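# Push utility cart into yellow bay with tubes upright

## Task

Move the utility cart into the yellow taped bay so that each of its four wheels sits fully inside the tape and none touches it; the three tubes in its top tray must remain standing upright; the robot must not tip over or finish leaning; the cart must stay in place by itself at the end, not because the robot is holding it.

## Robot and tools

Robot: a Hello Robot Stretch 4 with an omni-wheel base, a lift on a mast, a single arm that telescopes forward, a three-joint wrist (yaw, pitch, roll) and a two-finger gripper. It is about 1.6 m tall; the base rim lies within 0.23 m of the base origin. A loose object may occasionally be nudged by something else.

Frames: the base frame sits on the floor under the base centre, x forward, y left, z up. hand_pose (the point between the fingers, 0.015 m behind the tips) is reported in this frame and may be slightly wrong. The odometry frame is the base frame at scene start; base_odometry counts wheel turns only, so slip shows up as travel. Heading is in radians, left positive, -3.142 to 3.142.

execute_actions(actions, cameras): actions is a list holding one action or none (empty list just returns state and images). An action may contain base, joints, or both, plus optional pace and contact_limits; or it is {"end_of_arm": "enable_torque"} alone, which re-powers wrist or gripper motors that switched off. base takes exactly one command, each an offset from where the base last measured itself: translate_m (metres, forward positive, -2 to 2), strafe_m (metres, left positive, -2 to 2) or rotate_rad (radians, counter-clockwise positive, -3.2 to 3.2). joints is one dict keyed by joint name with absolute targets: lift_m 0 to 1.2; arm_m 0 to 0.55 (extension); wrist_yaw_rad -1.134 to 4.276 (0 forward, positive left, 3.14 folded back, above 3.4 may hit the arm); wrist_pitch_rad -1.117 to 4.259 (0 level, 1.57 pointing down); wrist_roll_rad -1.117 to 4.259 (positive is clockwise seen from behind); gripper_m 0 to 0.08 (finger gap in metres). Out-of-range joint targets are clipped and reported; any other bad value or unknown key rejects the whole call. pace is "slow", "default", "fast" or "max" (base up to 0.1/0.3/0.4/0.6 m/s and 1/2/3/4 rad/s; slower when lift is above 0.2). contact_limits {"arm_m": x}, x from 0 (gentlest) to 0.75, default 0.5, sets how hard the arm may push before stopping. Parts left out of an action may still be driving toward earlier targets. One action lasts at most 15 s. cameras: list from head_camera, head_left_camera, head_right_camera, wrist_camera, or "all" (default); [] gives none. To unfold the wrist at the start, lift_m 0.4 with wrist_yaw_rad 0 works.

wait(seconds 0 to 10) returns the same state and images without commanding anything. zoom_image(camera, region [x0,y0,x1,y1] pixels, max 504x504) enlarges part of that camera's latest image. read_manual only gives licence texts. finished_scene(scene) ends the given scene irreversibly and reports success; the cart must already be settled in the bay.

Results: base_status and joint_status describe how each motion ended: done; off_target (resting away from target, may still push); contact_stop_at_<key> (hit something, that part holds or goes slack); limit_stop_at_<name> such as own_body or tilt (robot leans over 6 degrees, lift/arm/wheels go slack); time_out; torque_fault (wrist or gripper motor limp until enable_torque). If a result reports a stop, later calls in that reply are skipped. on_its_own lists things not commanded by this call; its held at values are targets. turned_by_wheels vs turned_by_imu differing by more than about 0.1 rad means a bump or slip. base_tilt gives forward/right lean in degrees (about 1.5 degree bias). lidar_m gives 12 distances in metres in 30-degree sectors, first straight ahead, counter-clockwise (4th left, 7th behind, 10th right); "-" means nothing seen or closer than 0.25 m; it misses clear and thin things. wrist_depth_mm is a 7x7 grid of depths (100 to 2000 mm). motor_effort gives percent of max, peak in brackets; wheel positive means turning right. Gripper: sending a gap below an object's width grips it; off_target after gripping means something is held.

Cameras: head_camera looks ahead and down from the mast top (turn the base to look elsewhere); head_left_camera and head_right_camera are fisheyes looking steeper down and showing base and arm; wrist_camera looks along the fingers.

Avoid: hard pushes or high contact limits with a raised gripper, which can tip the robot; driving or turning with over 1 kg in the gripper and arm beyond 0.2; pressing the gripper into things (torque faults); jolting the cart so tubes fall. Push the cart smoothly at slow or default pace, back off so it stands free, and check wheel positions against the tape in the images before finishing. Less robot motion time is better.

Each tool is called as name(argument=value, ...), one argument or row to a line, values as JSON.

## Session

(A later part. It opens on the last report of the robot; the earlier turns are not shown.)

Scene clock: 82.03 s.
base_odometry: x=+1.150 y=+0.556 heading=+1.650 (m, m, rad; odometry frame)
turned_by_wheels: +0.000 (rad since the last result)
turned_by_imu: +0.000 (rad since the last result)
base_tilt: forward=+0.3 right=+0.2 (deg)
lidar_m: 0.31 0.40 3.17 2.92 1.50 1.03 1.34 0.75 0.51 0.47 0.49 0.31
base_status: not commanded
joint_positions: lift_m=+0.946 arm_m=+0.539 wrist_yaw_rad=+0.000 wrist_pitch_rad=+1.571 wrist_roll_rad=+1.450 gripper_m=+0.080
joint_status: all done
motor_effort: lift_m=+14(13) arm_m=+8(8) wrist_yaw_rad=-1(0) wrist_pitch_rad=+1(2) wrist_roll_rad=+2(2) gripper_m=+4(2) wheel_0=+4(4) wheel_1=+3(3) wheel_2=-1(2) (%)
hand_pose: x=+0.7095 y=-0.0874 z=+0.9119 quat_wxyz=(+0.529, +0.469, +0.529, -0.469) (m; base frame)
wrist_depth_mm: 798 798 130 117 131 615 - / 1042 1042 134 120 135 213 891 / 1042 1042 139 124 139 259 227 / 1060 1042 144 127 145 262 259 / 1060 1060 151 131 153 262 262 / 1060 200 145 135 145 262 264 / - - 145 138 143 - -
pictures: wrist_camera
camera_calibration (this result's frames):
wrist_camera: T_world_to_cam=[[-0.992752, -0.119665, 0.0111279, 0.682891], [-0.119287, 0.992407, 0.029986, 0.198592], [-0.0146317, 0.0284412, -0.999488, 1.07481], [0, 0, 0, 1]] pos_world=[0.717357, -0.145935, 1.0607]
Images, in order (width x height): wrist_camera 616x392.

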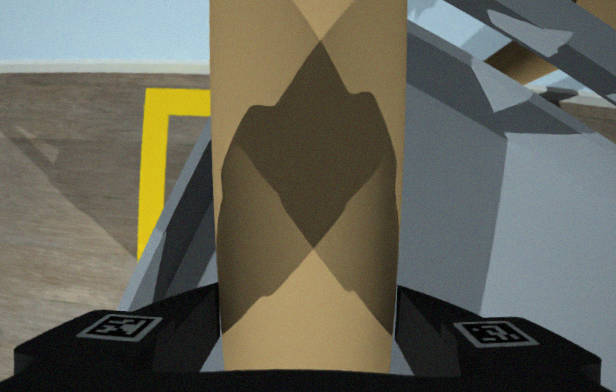

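execute_actions(
  actions=[
    {"joints": {"lift_m": 0.934}, "pace": "slow"},
  ],
  cameras=["wrist_camera"],
)

Scene clock: 83.00 s.
base_odometry: x=+1.150 y=+0.556 heading=+1.650 (m, m, rad; odometry frame)
turned_by_wheels: +0.000 (rad since the last result)
turned_by_imu: +0.000 (rad since the last result)
base_tilt: forward=+0.3 right=+0.2 (deg)
lidar_m: 0.31 0.37 3.13 2.91 1.47 1.04 1.36 0.74 0.51 0.47 0.48 0.29
base_status: not commanded
joint_positions: lift_m=+0.935 arm_m=+0.539 wrist_yaw_rad=+0.000 wrist_pitch_rad=+1.573 wrist_roll_rad=+1.450 gripper_m=+0.080
joint_status: all done
motor_effort: lift_m=+7(13) arm_m=+8(8) wrist_yaw_rad=+0(1) wrist_pitch_rad=-4(4) wrist_roll_rad=+1(3) gripper_m=+4(3) wheel_0=+4(4) wheel_1=+3(3) wheel_2=-1(2) (%)
hand_pose: x=+0.7091 y=-0.0874 z=+0.9005 quat_wxyz=(+0.529, +0.468, +0.530, -0.469) (m; base frame)
wrist_depth_mm: 788 798 122 111 122 615 - / 1025 1025 126 114 125 204 564 / 1042 1025 130 117 129 252 227 / 1042 1025 135 120 134 253 252 / 1042 1042 141 124 140 254 253 / 1060 189 138 128 138 255 255 / - - 138 131 138 - -
pictures: wrist_camera
camera_calibration (this result's frames):
wrist_camera: T_world_to_cam=[[-0.992785, -0.119209, 0.012961, 0.681016], [-0.118776, 0.992462, 0.0302057, 0.19833], [-0.0164641, 0.0284483, -0.99946, 1.06463], [0, 0, 0, 1]] pos_world=[0.717187, -0.145938, 1.04924]
Images, in order (width x height): wrist_camera 616x392.

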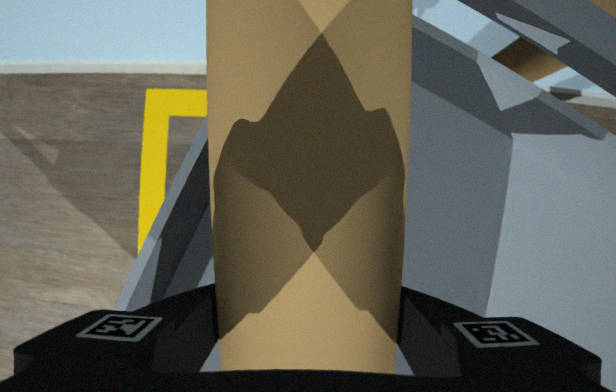

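execute_actions(
  actions=[
    {"joints": {"lift_m": 0.924}, "pace": "slow"},
  ],
  cameras=["wrist_camera"],
)

Scene clock: 83.90 s.
base_odometry: x=+1.150 y=+0.556 heading=+1.650 (m, m, rad; odometry frame)
turned_by_wheels: +0.000 (rad since the last result)
turned_by_imu: +0.000 (rad since the last result)
base_tilt: forward=+0.3 right=+0.2 (deg)
lidar_m: 0.32 0.39 3.13 2.94 1.48 1.06 1.35 0.73 0.52 0.47 0.50 0.31
base_status: not commanded
joint_positions: lift_m=+0.931 arm_m=+0.539 wrist_yaw_rad=-0.001 wrist_pitch_rad=+1.573 wrist_roll_rad=+1.450 gripper_m=+0.080
joint_status: lift_m contact_stop (moved -0.004 of -0.011)
on_its_own: lift_m is slack since a contact_stop (your +0.924 is given up)
motor_effort: lift_m=+14(14) arm_m=+8(8) wrist_yaw_rad=+1(3) wrist_pitch_rad=-6(14) wrist_roll_rad=+1(3) gripper_m=+3(3) wheel_0=+4(4) wheel_1=+3(3) wheel_2=-2(1) (%)
hand_pose: x=+0.7089 y=-0.0874 z=+0.8965 quat_wxyz=(+0.529, +0.468, +0.530, -0.470) (m; base frame)
wrist_depth_mm: 788 788 119 108 119 609 - / 1025 1025 122 111 122 203 564 / 1042 1042 126 114 126 249 225 / 1042 1042 131 118 131 250 250 / 1042 1025 136 121 136 251 250 / 1042 189 134 124 135 252 252 / - - 135 128 134 - -
pictures: wrist_camera
camera_calibration (this result's frames):
wrist_camera: T_world_to_cam=[[-0.992824, -0.118797, 0.0137166, 0.680257], [-0.118341, 0.992511, 0.0302963, 0.19804], [-0.017213, 0.0284557, -0.999447, 1.06119], [0, 0, 0, 1]] pos_world=[0.717078, -0.145941, 1.04527]
Images, in order (width x height): wrist_camera 616x392.

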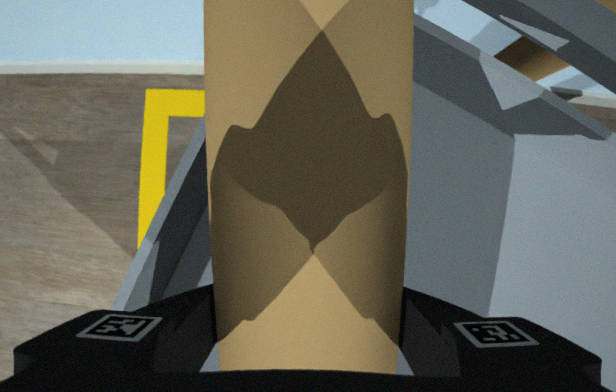

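execute_actions(
  actions=[
    {"joints": {"gripper_m": 0.065}},
  ],
  cameras=["wrist_camera"],
)

Scene clock: 84.90 s.
base_odometry: x=+1.150 y=+0.556 heading=+1.650 (m, m, rad; odometry frame)
turned_by_wheels: +0.000 (rad since the last result)
turned_by_imu: +0.000 (rad since the last result)
base_tilt: forward=+0.3 right=+0.1 (deg)
lidar_m: 0.31 0.41 3.17 2.93 1.49 1.04 1.35 0.75 0.54 0.48 0.49 0.30
base_status: not commanded
joint_positions: lift_m=+0.933 arm_m=+0.539 wrist_yaw_rad=+0.000 wrist_pitch_rad=+1.572 wrist_roll_rad=+1.450 gripper_m=+0.078
joint_status: gripper_m off_target (ended at +0.078, target +0.065)
on_its_own: gripper_m is held at +0.076, not at your +0.065, by its contact guard: the fingers met something; lift_m is slack since a contact_stop (your +0.924 is given up)
motor_effort: lift_m=+18(18) arm_m=+8(8) wrist_yaw_rad=+1(1) wrist_pitch_rad=-2(4) wrist_roll_rad=+2(2) gripper_m=-25(23) wheel_0=+4(4) wheel_1=+3(3) wheel_2=-1(1) (%)
hand_pose: x=+0.7092 y=-0.0874 z=+0.8987 quat_wxyz=(+0.529, +0.469, +0.530, -0.469) (m; base frame)
wrist_depth_mm: 788 798 119 108 119 615 - / 1025 1042 122 111 122 203 559 / 1025 1025 126 114 126 249 227 / 1025 1042 131 118 131 251 249 / 1060 1042 136 121 136 252 251 / 1060 189 135 124 135 253 252 / - - 135 128 134 - -
pictures: wrist_camera
camera_calibration (this result's frames):
wrist_camera: T_world_to_cam=[[-0.992813, -0.119041, 0.0122903, 0.681805], [-0.118629, 0.992482, 0.0301253, 0.198367], [-0.0157841, 0.0284509, -0.999471, 1.06242], [0, 0, 0, 1]] pos_world=[0.717206, -0.14594, 1.04751]
Images, in order (width x height): wrist_camera 616x392.

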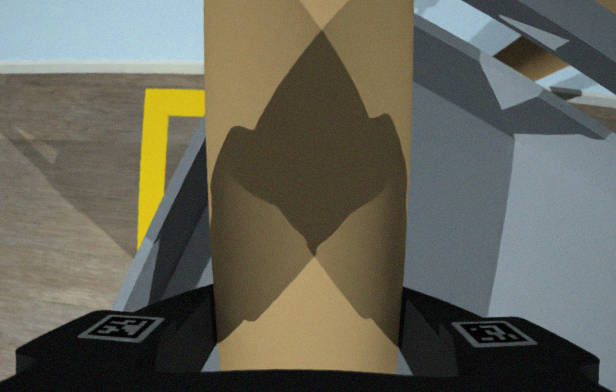

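execute_actions(
  actions=[
    {"joints": {"lift_m": 0.95}, "pace": "slow"},
  ],
  cameras=["wrist_camera"],
)

Scene clock: 85.93 s.
base_odometry: x=+1.150 y=+0.556 heading=+1.650 (m, m, rad; odometry frame)
turned_by_wheels: +0.000 (rad since the last result)
turned_by_imu: +0.000 (rad since the last result)
base_tilt: forward=+0.3 right=+0.2 (deg)
lidar_m: 0.30 0.41 3.16 2.91 1.50 1.05 1.34 0.75 0.50 0.47 0.48 0.31
base_status: not commanded
joint_positions: lift_m=+0.950 arm_m=+0.539 wrist_yaw_rad=+0.000 wrist_pitch_rad=+1.571 wrist_roll_rad=+1.450 gripper_m=+0.078
joint_status: all done
on_its_own: gripper_m is held at +0.076, not at your +0.065, by its contact guard: the fingers met something
motor_effort: lift_m=+24(25) arm_m=+8(8) wrist_yaw_rad=+0(1) wrist_pitch_rad=+1(2) wrist_roll_rad=+2(0) gripper_m=-24(22) wheel_0=+4(4) wheel_1=+3(3) wheel_2=-2(1) (%)
hand_pose: x=+0.7095 y=-0.0874 z=+0.9151 quat_wxyz=(+0.529, +0.469, +0.529, -0.469) (m; base frame)
wrist_depth_mm: 798 798 120 109 119 615 - / 1042 1025 123 112 122 213 904 / 1042 1042 127 115 126 262 229 / 1042 1042 131 118 131 263 262 / 1060 1060 137 121 137 264 265 / 1060 202 135 125 135 265 265 / - - 135 128 135 - -
pictures: wrist_camera
camera_calibration (this result's frames):
wrist_camera: T_world_to_cam=[[-0.992801, -0.119249, 0.0111722, 0.682866], [-0.11887, 0.992457, 0.0299913, 0.198199], [-0.0146643, 0.0284474, -0.999488, 1.07798], [0, 0, 0, 1]] pos_world=[0.717319, -0.145938, 1.06385]
Images, in order (width x height): wrist_camera 616x392.

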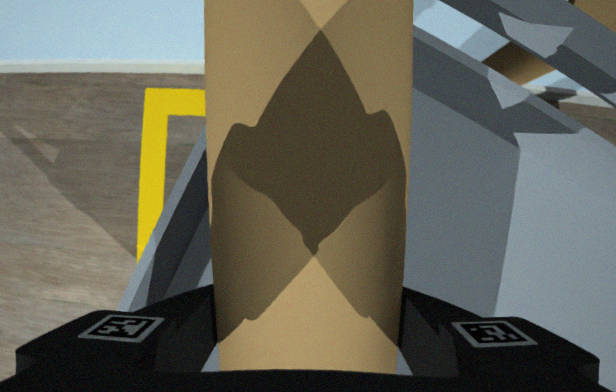

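execute_actions(
  actions=[
    {"joints": {"lift_m": 1.09}},
  ],
  cameras=["head_camera", "wrist_camera"],
)

Scene clock: 89.77 s.
base_odometry: x=+1.150 y=+0.556 heading=+1.650 (m, m, rad; odometry frame)
turned_by_wheels: +0.000 (rad since the last result)
turned_by_imu: -0.002 (rad since the last result)
base_tilt: forward=+0.4 right=+0.1 (deg)
lidar_m: 0.31 0.38 3.15 2.92 1.48 1.05 1.33 0.75 0.52 0.47 0.48 0.29
base_status: not commanded
joint_positions: lift_m=+1.090 arm_m=+0.539 wrist_yaw_rad=+0.000 wrist_pitch_rad=+1.571 wrist_roll_rad=+1.450 gripper_m=+0.078
joint_status: all done
on_its_own: gripper_m is held at +0.076, not at your +0.065, by its contact guard: the fingers met something
motor_effort: lift_m=+24(25) arm_m=+8(8) wrist_yaw_rad=+0(1) wrist_pitch_rad=+1(1) wrist_roll_rad=+2(1) gripper_m=-23(23) wheel_0=+4(4) wheel_1=+3(3) wheel_2=-1(1) (%)
hand_pose: x=+0.7095 y=-0.0874 z=+1.0551 quat_wxyz=(+0.529, +0.469, +0.529, -0.469) (m; base frame)
wrist_depth_mm: 788 798 120 109 120 654 574 / 1182 1160 123 112 123 342 917 / 1182 1182 127 115 127 399 332 / 1182 1182 132 118 131 402 402 / 1182 1182 137 121 137 402 404 / 1205 1205 134 125 135 404 404 / - - 135 128 135 - -
pictures: head_camera, wrist_camera
camera_calibration (this result's frames):
wrist_camera: T_world_to_cam=[[-0.992792, -0.119305, 0.0113908, 0.68102], [-0.118919, 0.99245, 0.0300175, 0.194001], [-0.014886, 0.0284465, -0.999484, 1.2181], [0, 0, 0, 1]] pos_world=[0.717314, -0.145937, 1.20389]
Images, in order (width x height): head_camera 420x560, wrist_camera 616x392.

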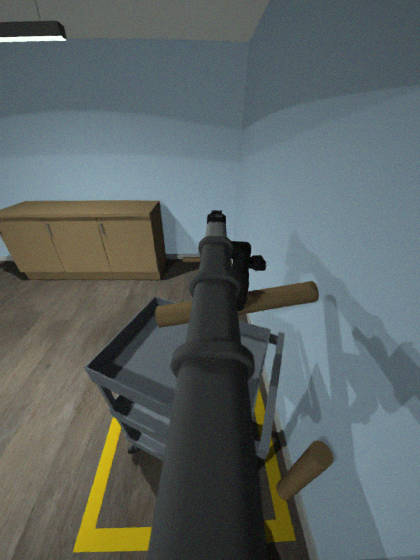

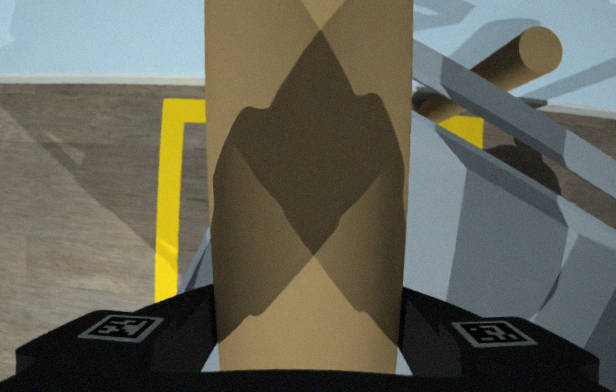

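execute_actions(
  actions=[
    {"base": {"strafe_m": 0.205}, "joints": {"arm_m": 0.233}},
  ],
  cameras=["head_camera"],
)

execute_actions(
  actions=[
    {"joints": {"wrist_pitch_rad": 0.148}},
  ],
  cameras=["head_camera", "wrist_camera"],
)

Scene clock: 92.53 s.
base_odometry: x=+0.945 y=+0.539 heading=+1.650 (m, m, rad; odometry frame)
turned_by_wheels: +0.000 (rad since the last result)
turned_by_imu: -0.002 (rad since the last result)
base_tilt: forward=+0.3 right=+0.2 (deg)
lidar_m: 0.33 0.35 3.11 2.70 1.46 1.02 1.01 1.05 0.74 0.67 0.44 0.37
base_status: done
joint_positions: lift_m=+1.090 arm_m=+0.234 wrist_yaw_rad=+0.000 wrist_pitch_rad=+1.571 wrist_roll_rad=+1.450 gripper_m=+0.078
joint_status: all done
on_its_own: gripper_m is held at +0.076, not at your +0.065, by its contact guard: the fingers met something
motor_effort: lift_m=+24(24) arm_m=-8(11) wrist_yaw_rad=+0(1) wrist_pitch_rad=-1(1) wrist_roll_rad=+2(1) gripper_m=-25(24) wheel_0=-1(11) wheel_1=+3(12) wheel_2=+0(2) (%)
hand_pose: x=+0.4052 y=-0.0874 z=+1.0551 quat_wxyz=(+0.529, +0.469, +0.529, -0.469) (m; base frame)
wrist_depth_mm: 399 399 120 109 119 1138 1098 / 402 399 123 112 123 1182 1160 / 402 402 127 115 127 1160 1160 / 407 404 131 118 131 1160 1182 / 407 410 137 121 137 976 1182 / 413 410 135 125 136 991 1182 / - - 135 128 135 - -
pictures: head_camera
Images, in order (width x height): head_camera 420x560.

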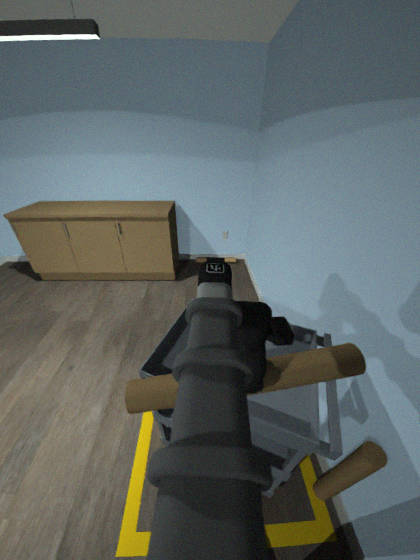

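Scene clock: 93.93 s.
base_odometry: x=+0.945 y=+0.539 heading=+1.650 (m, m, rad; odometry frame)
turned_by_wheels: +0.000 (rad since the last result)
turned_by_imu: -0.001 (rad since the last result)
base_tilt: forward=+0.4 right=+0.2 (deg)
lidar_m: 0.38 0.47 3.13 2.70 1.49 1.02 0.99 1.06 0.74 0.68 0.43 0.36
base_status: not commanded
joint_positions: lift_m=+1.090 arm_m=+0.234 wrist_yaw_rad=+0.000 wrist_pitch_rad=+0.155 wrist_roll_rad=+1.450 gripper_m=+0.078
joint_status: all done
on_its_own: gripper_m is held at +0.076, not at your +0.065, by its contact guard: the fingers met something
motor_effort: lift_m=+24(24) arm_m=-8(8) wrist_yaw_rad=+0(1) wrist_pitch_rad=-19(21) wrist_roll_rad=+2(0) gripper_m=-24(24) wheel_0=-1(1) wheel_1=+3(3) wheel_2=+0(0) (%)
hand_pose: x=+0.6154 y=-0.0874 z=+1.2350 quat_wxyz=(+0.746, +0.661, +0.058, -0.051) (m; base frame)
wrist_depth_mm: 1281 1229 120 109 119 946 891 / 1756 1808 123 112 122 1255 1160 / - - 127 115 126 1863 1464 / - - 131 118 131 - 1464 / - - 137 121 136 1863 469 / - - 135 125 135 1576 488 / - - 135 128 135 - -
pictures: head_camera, wrist_camera
camera_calibration (this result's frames):
wrist_camera: T_world_to_cam=[[-0.163995, -0.119138, -0.97924, 1.29901], [-0.0480045, 0.992468, -0.112708, 0.310026], [0.985292, 0.0285244, -0.168479, -0.245262], [0, 0, 0, 1]] pos_world=[0.469568, -0.145934, 1.26566]
Images, in order (width x height): head_camera 420x560, wrist_camera 616x392.

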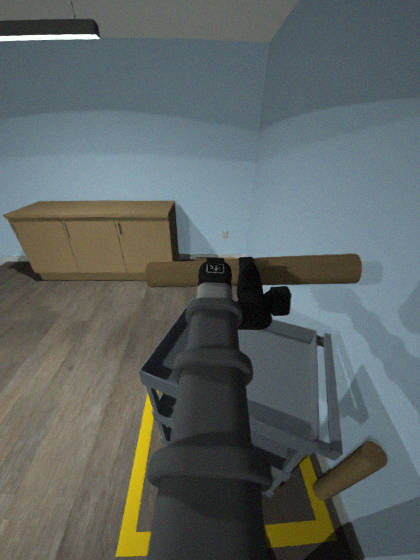

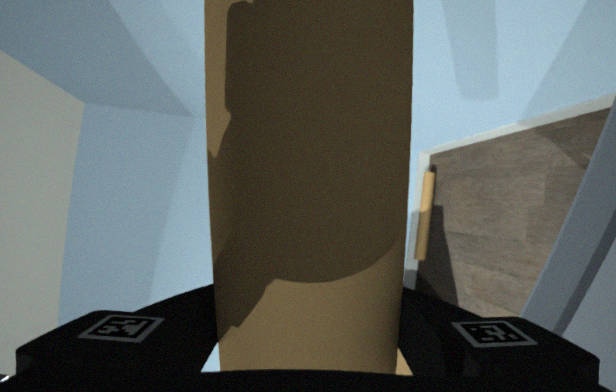

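execute_actions(
  actions=[
    {"joints": {"wrist_roll_rad": 0.0}},
  ],
)

Scene clock: 95.53 s.
base_odometry: x=+0.945 y=+0.539 heading=+1.650 (m, m, rad; odometry frame)
turned_by_wheels: +0.000 (rad since the last result)
turned_by_imu: -0.001 (rad since the last result)
base_tilt: forward=+0.3 right=+0.2 (deg)
lidar_m: 0.37 0.47 3.11 2.71 1.46 1.05 0.99 1.07 0.71 0.68 0.45 0.36
base_status: not commanded
joint_positions: lift_m=+1.090 arm_m=+0.234 wrist_yaw_rad=+0.000 wrist_pitch_rad=+0.155 wrist_roll_rad=+0.000 gripper_m=+0.078
joint_status: all done
on_its_own: gripper_m is held at +0.076, not at your +0.065, by its contact guard: the fingers met something
motor_effort: lift_m=+24(24) arm_m=-7(8) wrist_yaw_rad=-1(0) wrist_pitch_rad=-19(20) wrist_roll_rad=+1(7) gripper_m=-24(25) wheel_0=-1(1) wheel_1=+3(3) wheel_2=+0(0) (%)
hand_pose: x=+0.6154 y=-0.0874 z=+1.2350 quat_wxyz=(+0.997, +0.000, +0.077, +0.000) (m; base frame)
wrist_depth_mm: - - 121 110 120 1008 750 / - - 124 112 123 1025 750 / - - 128 115 127 1042 750 / - - 132 118 132 1042 759 / 1863 1863 137 121 137 1025 750 / 1863 1921 135 125 136 866 723 / - - 135 128 135 - -
pictures: head_camera, head_left_camera, head_right_camera, wrist_camera
camera_calibration (this result's frames):
wrist_camera: T_world_to_cam=[[-0.0112062, -0.999937, 0.0000383445, -0.081424], [-0.183641, 0.00202034, -0.982991, 1.38174], [0.98293, -0.0110226, -0.183652, -0.228526], [0, 0, 0, 1]] pos_world=[0.477456, -0.0867294, 1.31627]
Images, in order (width x height): head_camera 420x560, head_left_camera 420x672, head_right_camera 420x672, wrist_camera 616x392.

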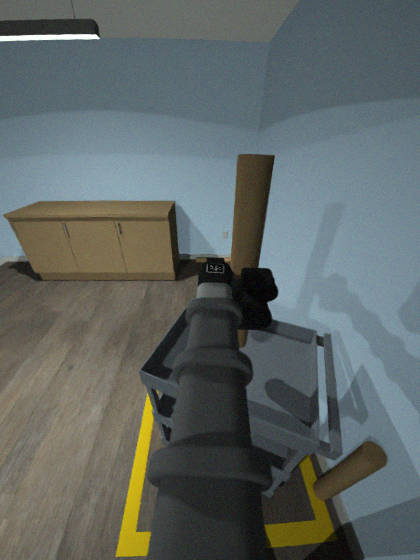

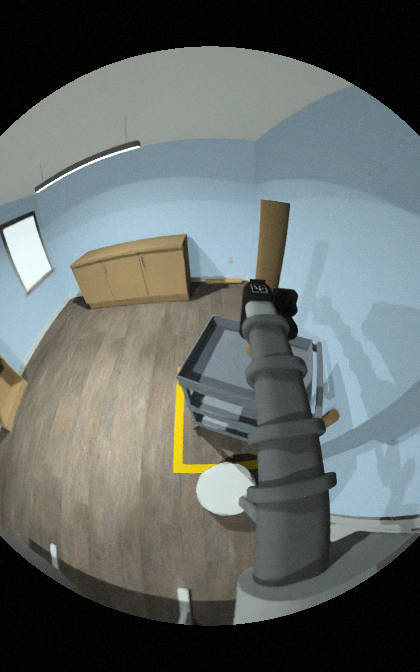

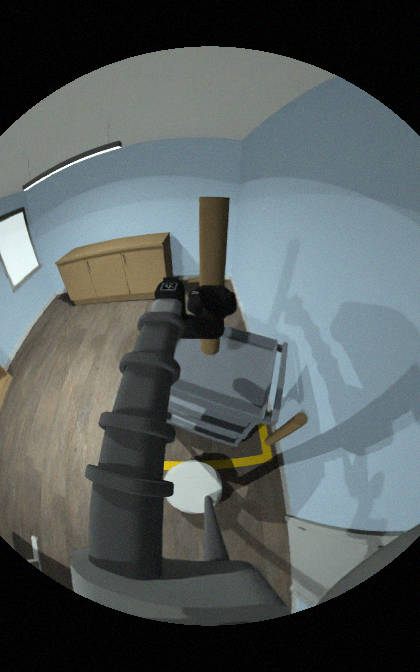

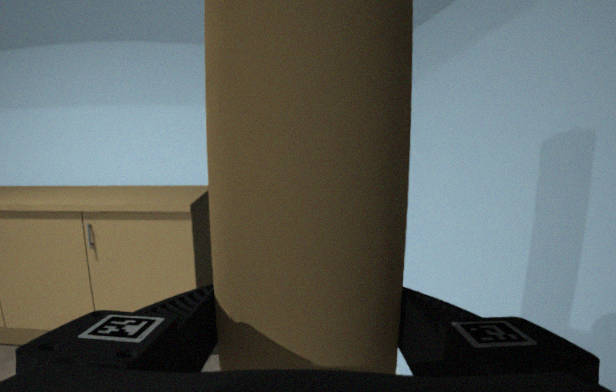

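zoom_image(
  camera="head_right_camera",
  region=[130, 180, 330, 480],
)

zoom_image(
  camera="head_camera",
  region=[130, 140, 370, 500],
)

Region (130, 180, 330, 480) of head_right_camera's 420x672 image, scaled by 1.680, with more detail than that image has.

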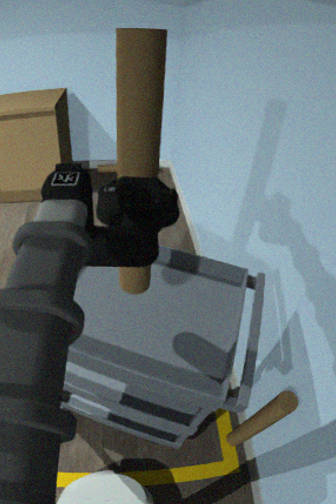

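Region (130, 140, 370, 500) of head_camera's 420x560 image, scaled by 1.400, with more detail than that image has.

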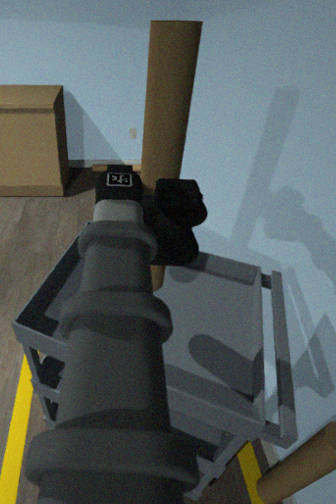

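zoom_image(
  camera="head_camera",
  region=[230, 310, 370, 500],
)

zoom_image(
  camera="head_left_camera",
  region=[150, 280, 350, 480],
)

Region (230, 310, 370, 500) of head_camera's 420x560 image, scaled by 2.653, with more detail than that image has; it fills the left 371 columns of this view, and the rest is white.

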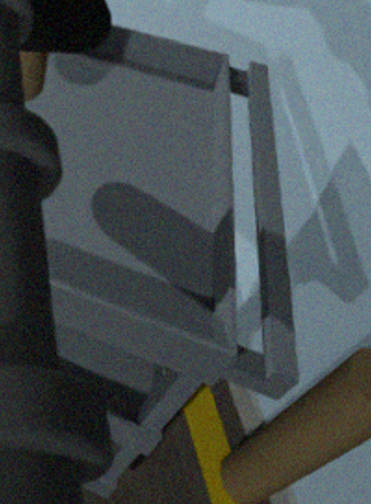

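Region (150, 280, 350, 480) of head_left_camera's 420x672 image, scaled by 2.520, with more detail than that image has.

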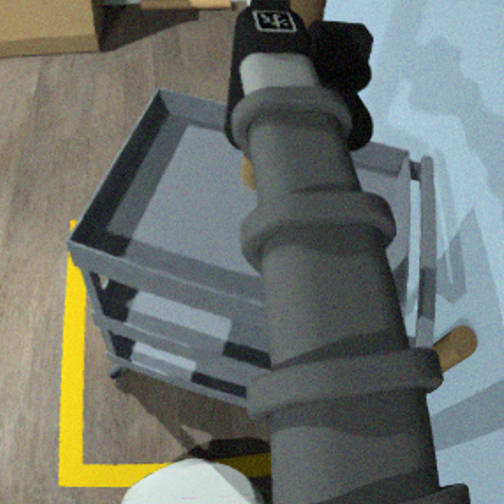

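execute_actions(
  actions=[
    {"joints": {"lift_m": 0.99}},
  ],
  cameras=["head_right_camera", "head_left_camera"],
)

Scene clock: 99.93 s.
base_odometry: x=+0.945 y=+0.539 heading=+1.650 (m, m, rad; odometry frame)
turned_by_wheels: +0.000 (rad since the last result)
turned_by_imu: -0.002 (rad since the last result)
base_tilt: forward=+0.3 right=+0.2 (deg)
lidar_m: 0.38 0.48 3.15 2.70 1.50 1.03 0.96 1.05 0.74 0.68 0.44 0.38
base_status: not commanded
joint_positions: lift_m=+0.990 arm_m=+0.234 wrist_yaw_rad=+0.000 wrist_pitch_rad=+0.154 wrist_roll_rad=+0.000 gripper_m=+0.078
joint_status: all done
on_its_own: gripper_m is held at +0.076, not at your +0.065, by its contact guard: the fingers met something
motor_effort: lift_m=+16(22) arm_m=-8(8) wrist_yaw_rad=-1(0) wrist_pitch_rad=-18(19) wrist_roll_rad=-3(2) gripper_m=-24(26) wheel_0=-1(1) wheel_1=+3(3) wheel_2=+0(0) (%)
hand_pose: x=+0.6154 y=-0.0874 z=+1.1357 quat_wxyz=(+0.997, +0.000, +0.077, +0.000) (m; base frame)
wrist_depth_mm: - - 121 110 121 1008 759 / - - 124 112 123 1008 741 / - - 128 115 127 1025 750 / 1808 1808 132 118 132 1042 759 / 1863 1863 137 121 137 1042 750 / 1863 1863 135 125 135 866 732 / - - 135 128 135 - -
pictures: head_left_camera, head_right_camera
Images, in order (width x height): head_left_camera 420x672, head_right_camera 420x672.

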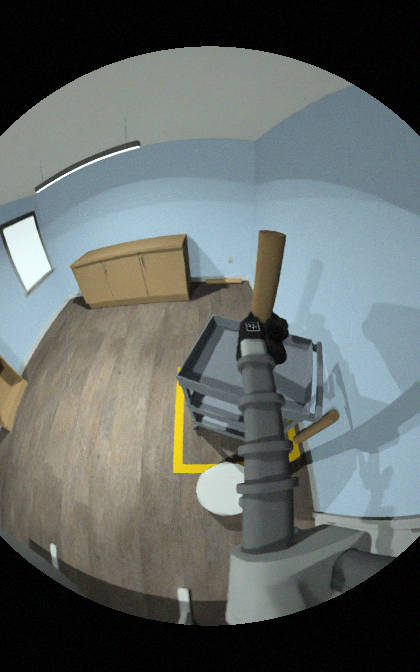

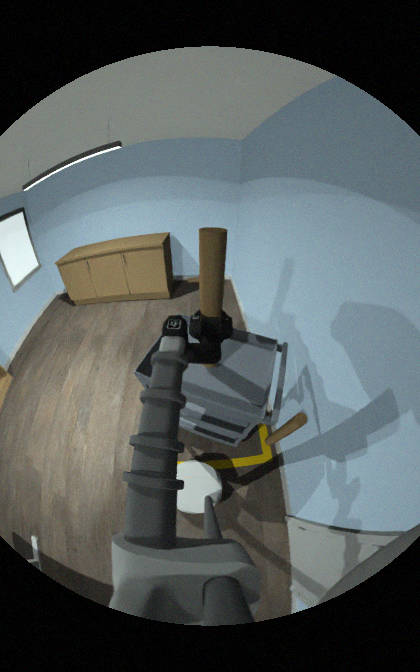

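execute_actions(
  actions=[
    {"joints": {"lift_m": 0.972}, "pace": "slow"},
  ],
  cameras=["head_right_camera"],
)

Scene clock: 100.97 s.
base_odometry: x=+0.945 y=+0.539 heading=+1.650 (m, m, rad; odometry frame)
turned_by_wheels: +0.000 (rad since the last result)
turned_by_imu: +0.000 (rad since the last result)
base_tilt: forward=+0.3 right=+0.2 (deg)
lidar_m: 0.38 0.50 3.10 2.69 1.49 1.02 1.01 1.08 0.75 0.68 0.42 0.35
base_status: not commanded
joint_positions: lift_m=+0.972 arm_m=+0.234 wrist_yaw_rad=+0.000 wrist_pitch_rad=+0.154 wrist_roll_rad=+0.000 gripper_m=+0.078
joint_status: all done
on_its_own: gripper_m is held at +0.076, not at your +0.065, by its contact guard: the fingers met something
motor_effort: lift_m=+15(15) arm_m=-8(8) wrist_yaw_rad=+0(1) wrist_pitch_rad=-18(18) wrist_roll_rad=-1(1) gripper_m=-22(26) wheel_0=-1(1) wheel_1=+3(3) wheel_2=+0(0) (%)
hand_pose: x=+0.6154 y=-0.0874 z=+1.1177 quat_wxyz=(+0.997, +0.000, +0.077, +0.000) (m; base frame)
wrist_depth_mm: - - 121 110 120 1008 750 / - - 124 112 124 1025 741 / - - 128 115 127 1042 750 / 1808 1808 132 119 132 1042 759 / 1863 1863 137 122 137 1042 750 / 1921 1863 135 125 136 866 732 / - - 135 128 135 - -
pictures: head_right_camera
Images, in order (width x height): head_right_camera 420x672.

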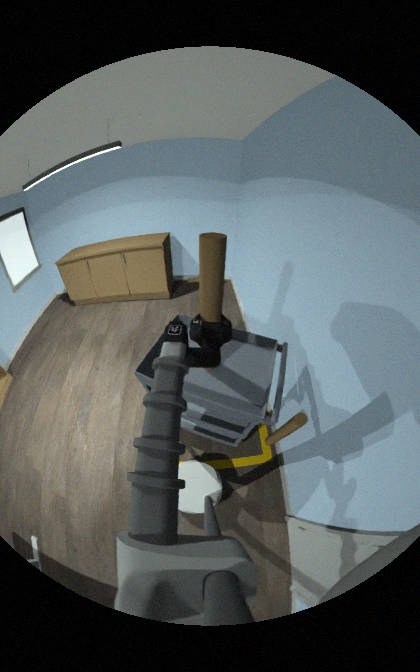

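execute_actions(
  actions=[
    {"joints": {"lift_m": 0.96}, "pace": "slow"},
  ],
  cameras=["head_right_camera"],
)

Scene clock: 101.83 s.
base_odometry: x=+0.945 y=+0.539 heading=+1.650 (m, m, rad; odometry frame)
turned_by_wheels: +0.000 (rad since the last result)
turned_by_imu: +0.000 (rad since the last result)
base_tilt: forward=+0.2 right=+0.2 (deg)
lidar_m: 0.37 0.46 3.14 2.71 1.49 1.03 1.00 1.06 0.76 0.68 0.41 0.37
base_status: not commanded
joint_positions: lift_m=+0.960 arm_m=+0.234 wrist_yaw_rad=+0.000 wrist_pitch_rad=+0.154 wrist_roll_rad=+0.000 gripper_m=+0.078
joint_status: all done
on_its_own: gripper_m is held at +0.076, not at your +0.065, by its contact guard: the fingers met something
motor_effort: lift_m=+15(15) arm_m=-8(8) wrist_yaw_rad=-1(0) wrist_pitch_rad=-16(18) wrist_roll_rad=+0(1) gripper_m=-23(25) wheel_0=-1(1) wheel_1=+3(3) wheel_2=+0(0) (%)
hand_pose: x=+0.6154 y=-0.0874 z=+1.1060 quat_wxyz=(+0.997, +0.000, +0.077, +0.000) (m; base frame)
wrist_depth_mm: - - 121 110 121 1025 750 / - - 124 113 124 1025 741 / - - 128 116 128 1025 759 / 1808 1808 132 118 132 1060 759 / 1863 1863 137 121 137 1042 759 / 1921 1921 135 125 136 854 723 / - - 135 128 135 - -
pictures: head_right_camera
Images, in order (width x height): head_right_camera 420x672.

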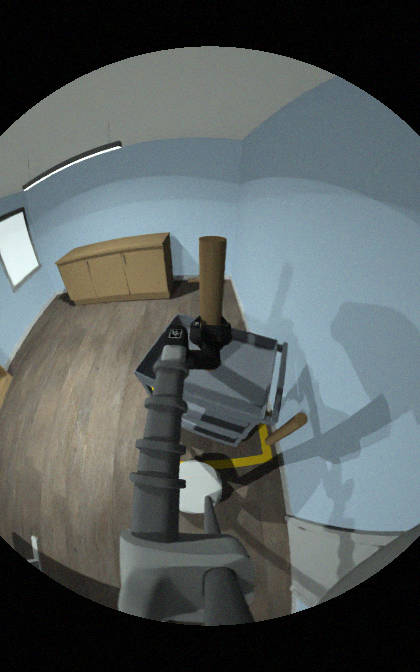

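execute_actions(
  actions=[
    {"joints": {"lift_m": 0.953}, "pace": "slow"},
  ],
  cameras=["head_right_camera", "wrist_camera"],
)

Scene clock: 102.60 s.
base_odometry: x=+0.945 y=+0.539 heading=+1.650 (m, m, rad; odometry frame)
turned_by_wheels: +0.000 (rad since the last result)
turned_by_imu: +0.000 (rad since the last result)
base_tilt: forward=+0.3 right=+0.2 (deg)
lidar_m: 0.37 0.48 3.13 2.72 1.52 1.03 0.95 1.04 0.72 0.66 0.42 0.37
base_status: not commanded
joint_positions: lift_m=+0.954 arm_m=+0.234 wrist_yaw_rad=+0.000 wrist_pitch_rad=+0.144 wrist_roll_rad=+0.000 gripper_m=+0.078
joint_status: all done
on_its_own: gripper_m is held at +0.076, not at your +0.065, by its contact guard: the fingers met something
motor_effort: lift_m=+11(15) arm_m=-8(8) wrist_yaw_rad=+0(0) wrist_pitch_rad=+12(15) wrist_roll_rad=-1(0) gripper_m=-25(24) wheel_0=-1(1) wheel_1=+3(3) wheel_2=+0(0) (%)
hand_pose: x=+0.6157 y=-0.0874 z=+1.1013 quat_wxyz=(+0.997, +0.000, +0.072, +0.000) (m; base frame)
wrist_depth_mm: - - 124 112 123 1025 759 / - - 126 114 126 1025 741 / - - 130 117 129 1042 750 / 1808 1808 134 120 133 1025 759 / 1863 1863 138 122 138 1042 759 / 1921 1863 135 125 136 854 732 / - - 135 128 135 - -
pictures: head_right_camera, wrist_camera
camera_calibration (this result's frames):
wrist_camera: T_world_to_cam=[[-0.0113458, -0.999936, -0.000116779, -0.0811867], [-0.173242, 0.00208071, -0.984877, 1.24604], [0.984814, -0.0111539, -0.173255, -0.26602], [0, 0, 0, 1]] pos_world=[0.476926, -0.0867413, 1.1811]
Images, in order (width x height): head_right_camera 420x672, wrist_camera 616x392.

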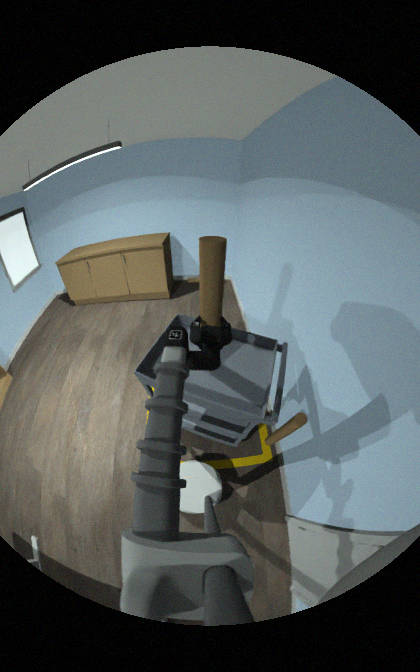

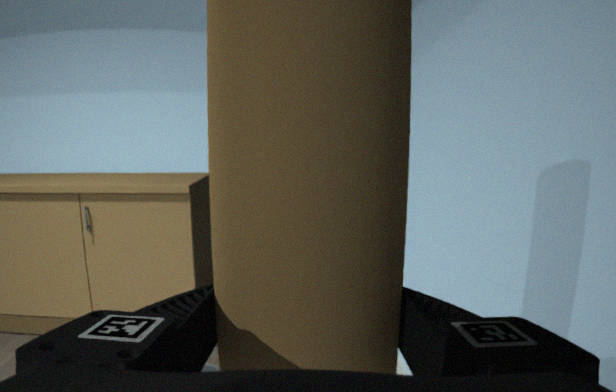

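execute_actions(
  actions=[],
)

Scene clock: 103.67 s.
base_odometry: x=+0.945 y=+0.539 heading=+1.650 (m, m, rad; odometry frame)
turned_by_wheels: +0.000 (rad since the last result)
turned_by_imu: +0.000 (rad since the last result)
base_tilt: forward=+0.3 right=+0.1 (deg)
lidar_m: 0.36 0.48 3.13 2.71 1.50 1.01 0.99 1.04 0.76 0.66 0.43 0.36
base_status: not commanded
joint_positions: lift_m=+0.954 arm_m=+0.234 wrist_yaw_rad=+0.000 wrist_pitch_rad=+0.144 wrist_roll_rad=+0.000 gripper_m=+0.078
joint_status: all done
on_its_own: gripper_m is held at +0.076, not at your +0.065, by its contact guard: the fingers met something
motor_effort: lift_m=+11(15) arm_m=-8(8) wrist_yaw_rad=+0(0) wrist_pitch_rad=+12(15) wrist_roll_rad=-1(0) gripper_m=-25(24) wheel_0=-1(1) wheel_1=+3(3) wheel_2=+0(0) (%)
hand_pose: x=+0.6157 y=-0.0874 z=+1.1013 quat_wxyz=(+0.997, +0.000, +0.072, +0.000) (m; base frame)
wrist_depth_mm: - - 124 112 123 1025 750 / - - 127 114 126 1042 741 / - - 130 117 129 1042 741 / 1808 1863 134 120 133 1042 759 / 1808 1863 138 122 138 1060 750 / 1921 1863 135 125 136 854 723 / - - 135 128 135 - -
pictures: head_camera, head_left_camera, head_right_camera, wrist_camera
camera_calibration (this result's frames):
wrist_camera: T_world_to_cam=[[-0.0113459, -0.999936, -0.000119067, -0.081184], [-0.173242, 0.00208299, -0.984877, 1.24604], [0.984814, -0.0111537, -0.173255, -0.26602], [0, 0, 0, 1]] pos_world=[0.476926, -0.0867414, 1.1811]
Images, in order (width x height): head_camera 420x560, head_left_camera 420x672, head_right_camera 420x672, wrist_camera 616x392.

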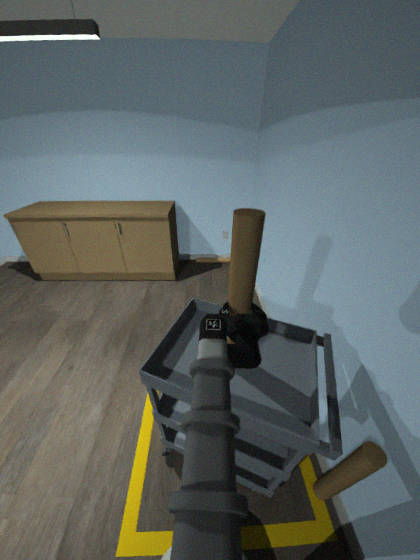

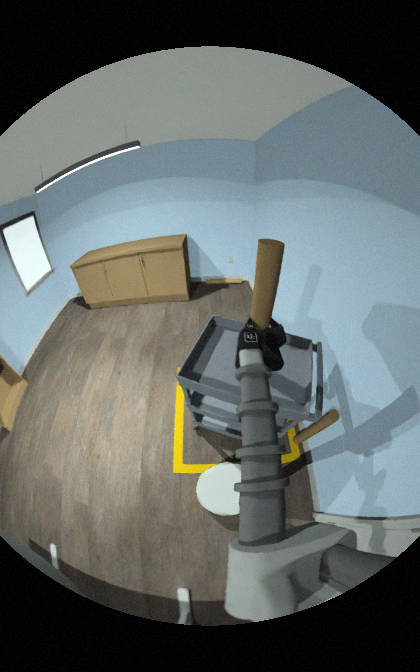

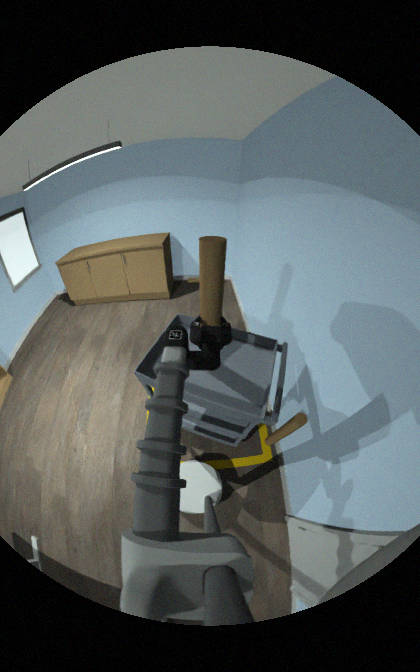

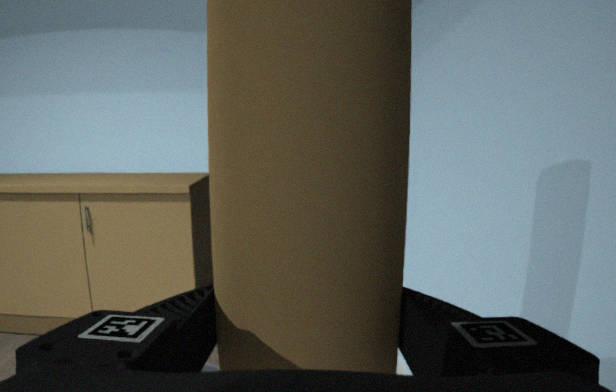

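execute_actions(
  actions=[
    {"joints": {"lift_m": 0.957}, "pace": "slow"},
  ],
  cameras=["head_camera", "wrist_camera"],
)

Scene clock: 104.57 s.
base_odometry: x=+0.945 y=+0.539 heading=+1.650 (m, m, rad; odometry frame)
turned_by_wheels: +0.000 (rad since the last result)
turned_by_imu: +0.000 (rad since the last result)
base_tilt: forward=+0.3 right=+0.2 (deg)
lidar_m: 0.40 0.46 3.14 2.72 1.49 1.05 0.98 1.05 0.73 0.67 0.43 0.36
base_status: not commanded
joint_positions: lift_m=+0.957 arm_m=+0.234 wrist_yaw_rad=+0.000 wrist_pitch_rad=+0.148 wrist_roll_rad=+0.000 gripper_m=+0.078
joint_status: all done
on_its_own: gripper_m is held at +0.076, not at your +0.065, by its contact guard: the fingers met something
motor_effort: lift_m=+22(22) arm_m=-8(8) wrist_yaw_rad=+0(1) wrist_pitch_rad=+0(11) wrist_roll_rad=-1(0) gripper_m=-24(24) wheel_0=-1(1) wheel_1=+2(3) wheel_2=+0(0) (%)
hand_pose: x=+0.6156 y=-0.0874 z=+1.1036 quat_wxyz=(+0.997, +0.000, +0.074, +0.000) (m; base frame)
wrist_depth_mm: - - 123 111 122 1008 750 / - - 125 114 125 1025 741 / - - 129 116 129 1042 750 / 1808 1808 133 119 133 1025 750 / 1863 1863 138 122 138 1042 750 / 1863 1921 135 125 136 854 732 / - - 135 128 134 - -
pictures: head_camera, wrist_camera
camera_calibration (this result's frames):
wrist_camera: T_world_to_cam=[[-0.0113438, -0.999936, -0.0000667665, -0.0812439], [-0.176961, 0.00207326, -0.984216, 1.24984], [0.984152, -0.0111529, -0.176973, -0.260996], [0, 0, 0, 1]] pos_world=[0.477111, -0.0867408, 1.18392]
Images, in order (width x height): head_camera 420x560, wrist_camera 616x392.

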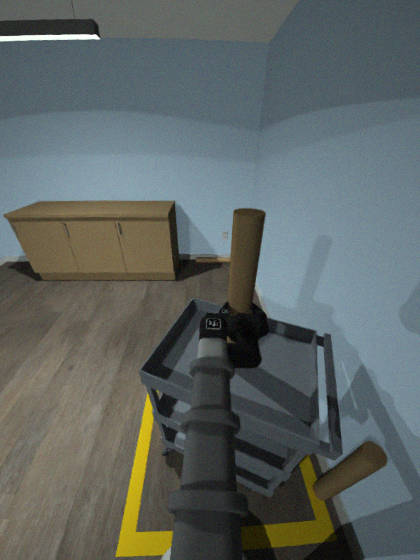

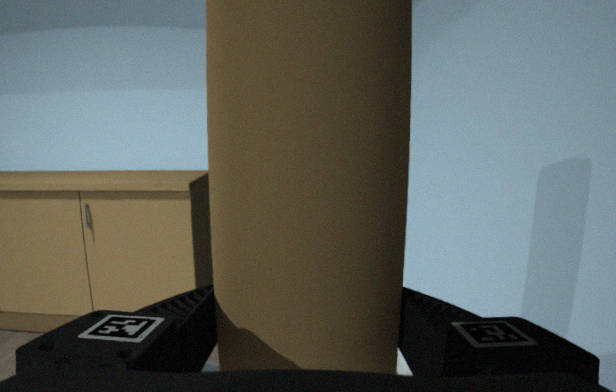

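execute_actions(
  actions=[
    {"joints": {"gripper_m": 0.08}, "pace": "slow"},
  ],
  cameras=["head_camera", "wrist_camera"],
)

Scene clock: 105.37 s.
base_odometry: x=+0.945 y=+0.539 heading=+1.650 (m, m, rad; odometry frame)
turned_by_wheels: +0.000 (rad since the last result)
turned_by_imu: +0.000 (rad since the last result)
base_tilt: forward=+0.3 right=+0.2 (deg)
lidar_m: 0.38 0.46 3.15 2.72 1.46 1.03 1.00 1.08 0.74 0.68 0.46 0.37
base_status: not commanded
joint_positions: lift_m=+0.957 arm_m=+0.234 wrist_yaw_rad=+0.000 wrist_pitch_rad=+0.148 wrist_roll_rad=+0.000 gripper_m=+0.080
joint_status: all done
motor_effort: lift_m=+22(22) arm_m=-7(8) wrist_yaw_rad=+0(0) wrist_pitch_rad=+1(1) wrist_roll_rad=-1(0) gripper_m=+1(24) wheel_0=+0(1) wheel_1=+3(3) wheel_2=+0(0) (%)
hand_pose: x=+0.6156 y=-0.0874 z=+1.1036 quat_wxyz=(+0.997, +0.000, +0.074, +0.000) (m; base frame)
wrist_depth_mm: - - 123 111 122 1025 750 / - - 125 113 125 1025 741 / - - 129 116 128 1042 750 / 1808 1808 133 119 132 1042 750 / 1863 1863 138 122 138 1042 759 / 1921 1921 135 125 135 854 732 / - - 135 128 134 - -
pictures: head_camera, wrist_camera
camera_calibration (this result's frames):
wrist_camera: T_world_to_cam=[[-0.011345, -0.999936, -0.0000643301, -0.0812461], [-0.176974, 0.00207123, -0.984213, 1.24984], [0.98415, -0.0111546, -0.176986, -0.26098], [0, 0, 0, 1]] pos_world=[0.477112, -0.0867407, 1.18392]
Images, in order (width x height): head_camera 420x560, wrist_camera 616x392.

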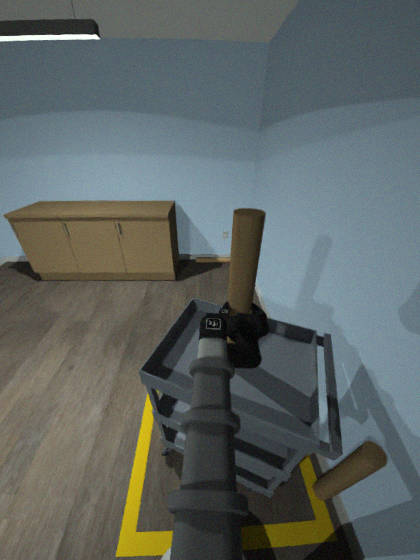

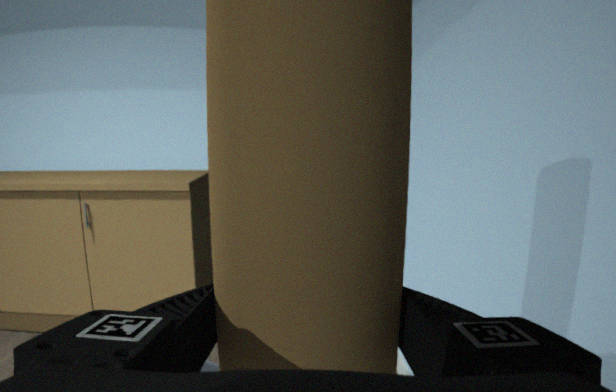

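execute_actions(
  actions=[
    {"joints": {"arm_m": 0.228}, "pace": "slow"},
  ],
  cameras=["head_camera", "wrist_camera"],
)

Scene clock: 107.43 s.
base_odometry: x=+0.945 y=+0.539 heading=+1.650 (m, m, rad; odometry frame)
turned_by_wheels: +0.000 (rad since the last result)
turned_by_imu: -0.001 (rad since the last result)
base_tilt: forward=+0.4 right=+0.2 (deg)
lidar_m: 0.38 0.47 3.14 2.72 1.49 1.03 0.98 1.07 0.75 0.68 0.43 0.37
base_status: not commanded
joint_positions: lift_m=+0.957 arm_m=+0.229 wrist_yaw_rad=+0.000 wrist_pitch_rad=+0.148 wrist_roll_rad=+0.000 gripper_m=+0.080
joint_status: all done
motor_effort: lift_m=+22(22) arm_m=-8(8) wrist_yaw_rad=+0(0) wrist_pitch_rad=-2(1) wrist_roll_rad=-1(1) gripper_m=+1(3) wheel_0=-1(1) wheel_1=+3(3) wheel_2=+0(0) (%)
hand_pose: x=+0.6107 y=-0.0874 z=+1.1035 quat_wxyz=(+0.997, +0.000, +0.074, +0.000) (m; base frame)
wrist_depth_mm: - - 121 109 120 1008 750 / - - 124 112 123 1042 750 / - - 127 115 126 1042 741 / 1808 1808 132 118 131 1042 759 / 1863 1863 137 121 137 1042 750 / 1921 1921 134 125 135 854 732 / - - 135 128 134 - -
pictures: head_camera, wrist_camera
camera_calibration (this result's frames):
wrist_camera: T_world_to_cam=[[-0.011359, -0.999935, -0.0000595048, -0.0813017], [-0.177518, 0.00207513, -0.984115, 1.24908], [0.984052, -0.011168, -0.17753, -0.255493], [0, 0, 0, 1]] pos_world=[0.47223, -0.0867418, 1.18388]
Images, in order (width x height): head_camera 420x560, wrist_camera 616x392.

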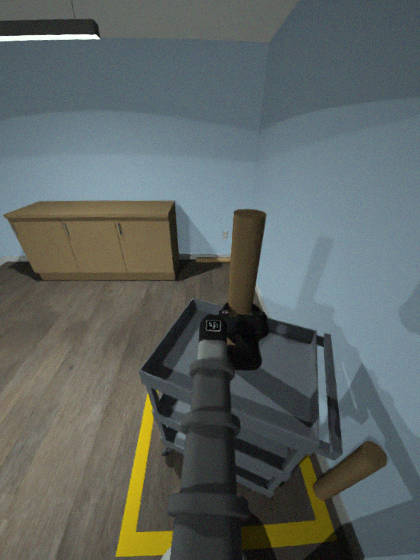

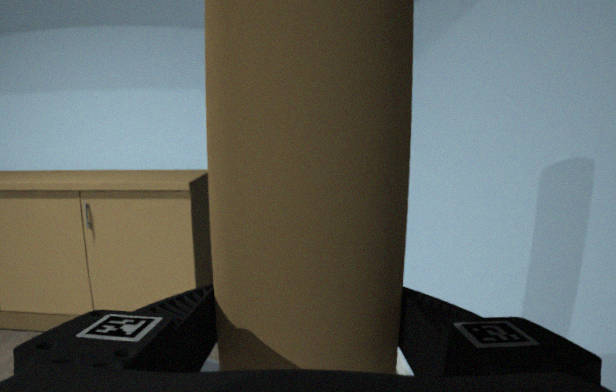

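execute_actions(
  actions=[
    {"joints": {"lift_m": 0.925, "arm_m": 0.222}, "pace": "slow"},
  ],
  cameras=["head_camera", "wrist_camera"],
)

Scene clock: 109.20 s.
base_odometry: x=+0.945 y=+0.539 heading=+1.650 (m, m, rad; odometry frame)
turned_by_wheels: +0.000 (rad since the last result)
turned_by_imu: -0.001 (rad since the last result)
base_tilt: forward=+0.3 right=+0.2 (deg)
lidar_m: 0.38 0.48 3.16 2.73 1.46 1.02 1.00 1.06 0.73 0.67 0.43 0.36
base_status: not commanded
joint_positions: lift_m=+0.925 arm_m=+0.223 wrist_yaw_rad=+0.000 wrist_pitch_rad=+0.150 wrist_roll_rad=+0.000 gripper_m=+0.080
joint_status: all done
motor_effort: lift_m=+14(19) arm_m=-8(8) wrist_yaw_rad=+1(3) wrist_pitch_rad=-6(62) wrist_roll_rad=-1(1) gripper_m=+3(1) wheel_0=-1(1) wheel_1=+3(3) wheel_2=+0(0) (%)
hand_pose: x=+0.6045 y=-0.0875 z=+1.0718 quat_wxyz=(+0.997, +0.000, +0.075, +0.000) (m; base frame)
wrist_depth_mm: - - 129 116 127 1025 750 / - - 133 118 131 1025 741 / - - 137 121 135 1025 750 / 1863 1808 142 125 140 1025 759 / 1863 1863 148 129 147 1042 759 / 1921 1921 144 132 143 854 732 / - - 143 135 142 - -
pictures: head_camera, wrist_camera
camera_calibration (this result's frames):
wrist_camera: T_world_to_cam=[[-0.0116757, -0.999932, 0.000264813, -0.0816052], [-0.179108, 0.0018308, -0.983828, 1.21744], [0.98376, -0.0115343, -0.179117, -0.253256], [0, 0, 0, 1]] pos_world=[0.466243, -0.0867497, 1.15241]
Images, in order (width x height): head_camera 420x560, wrist_camera 616x392.

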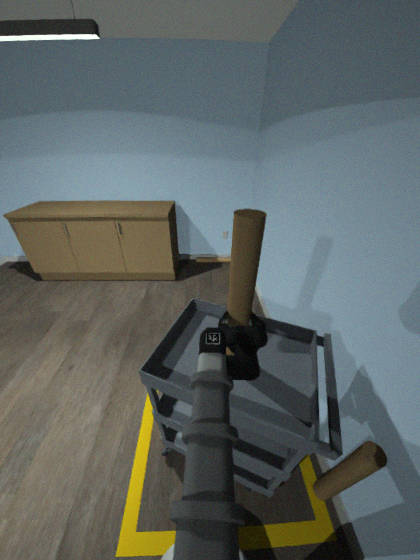

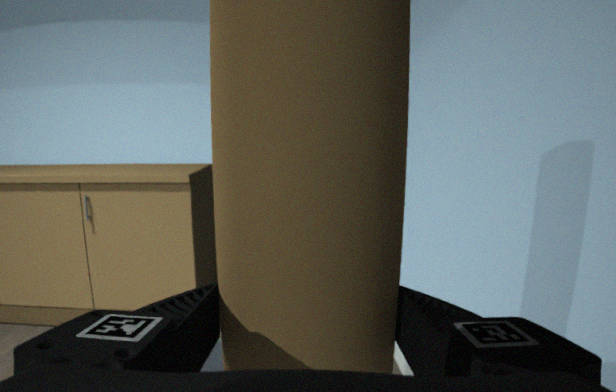

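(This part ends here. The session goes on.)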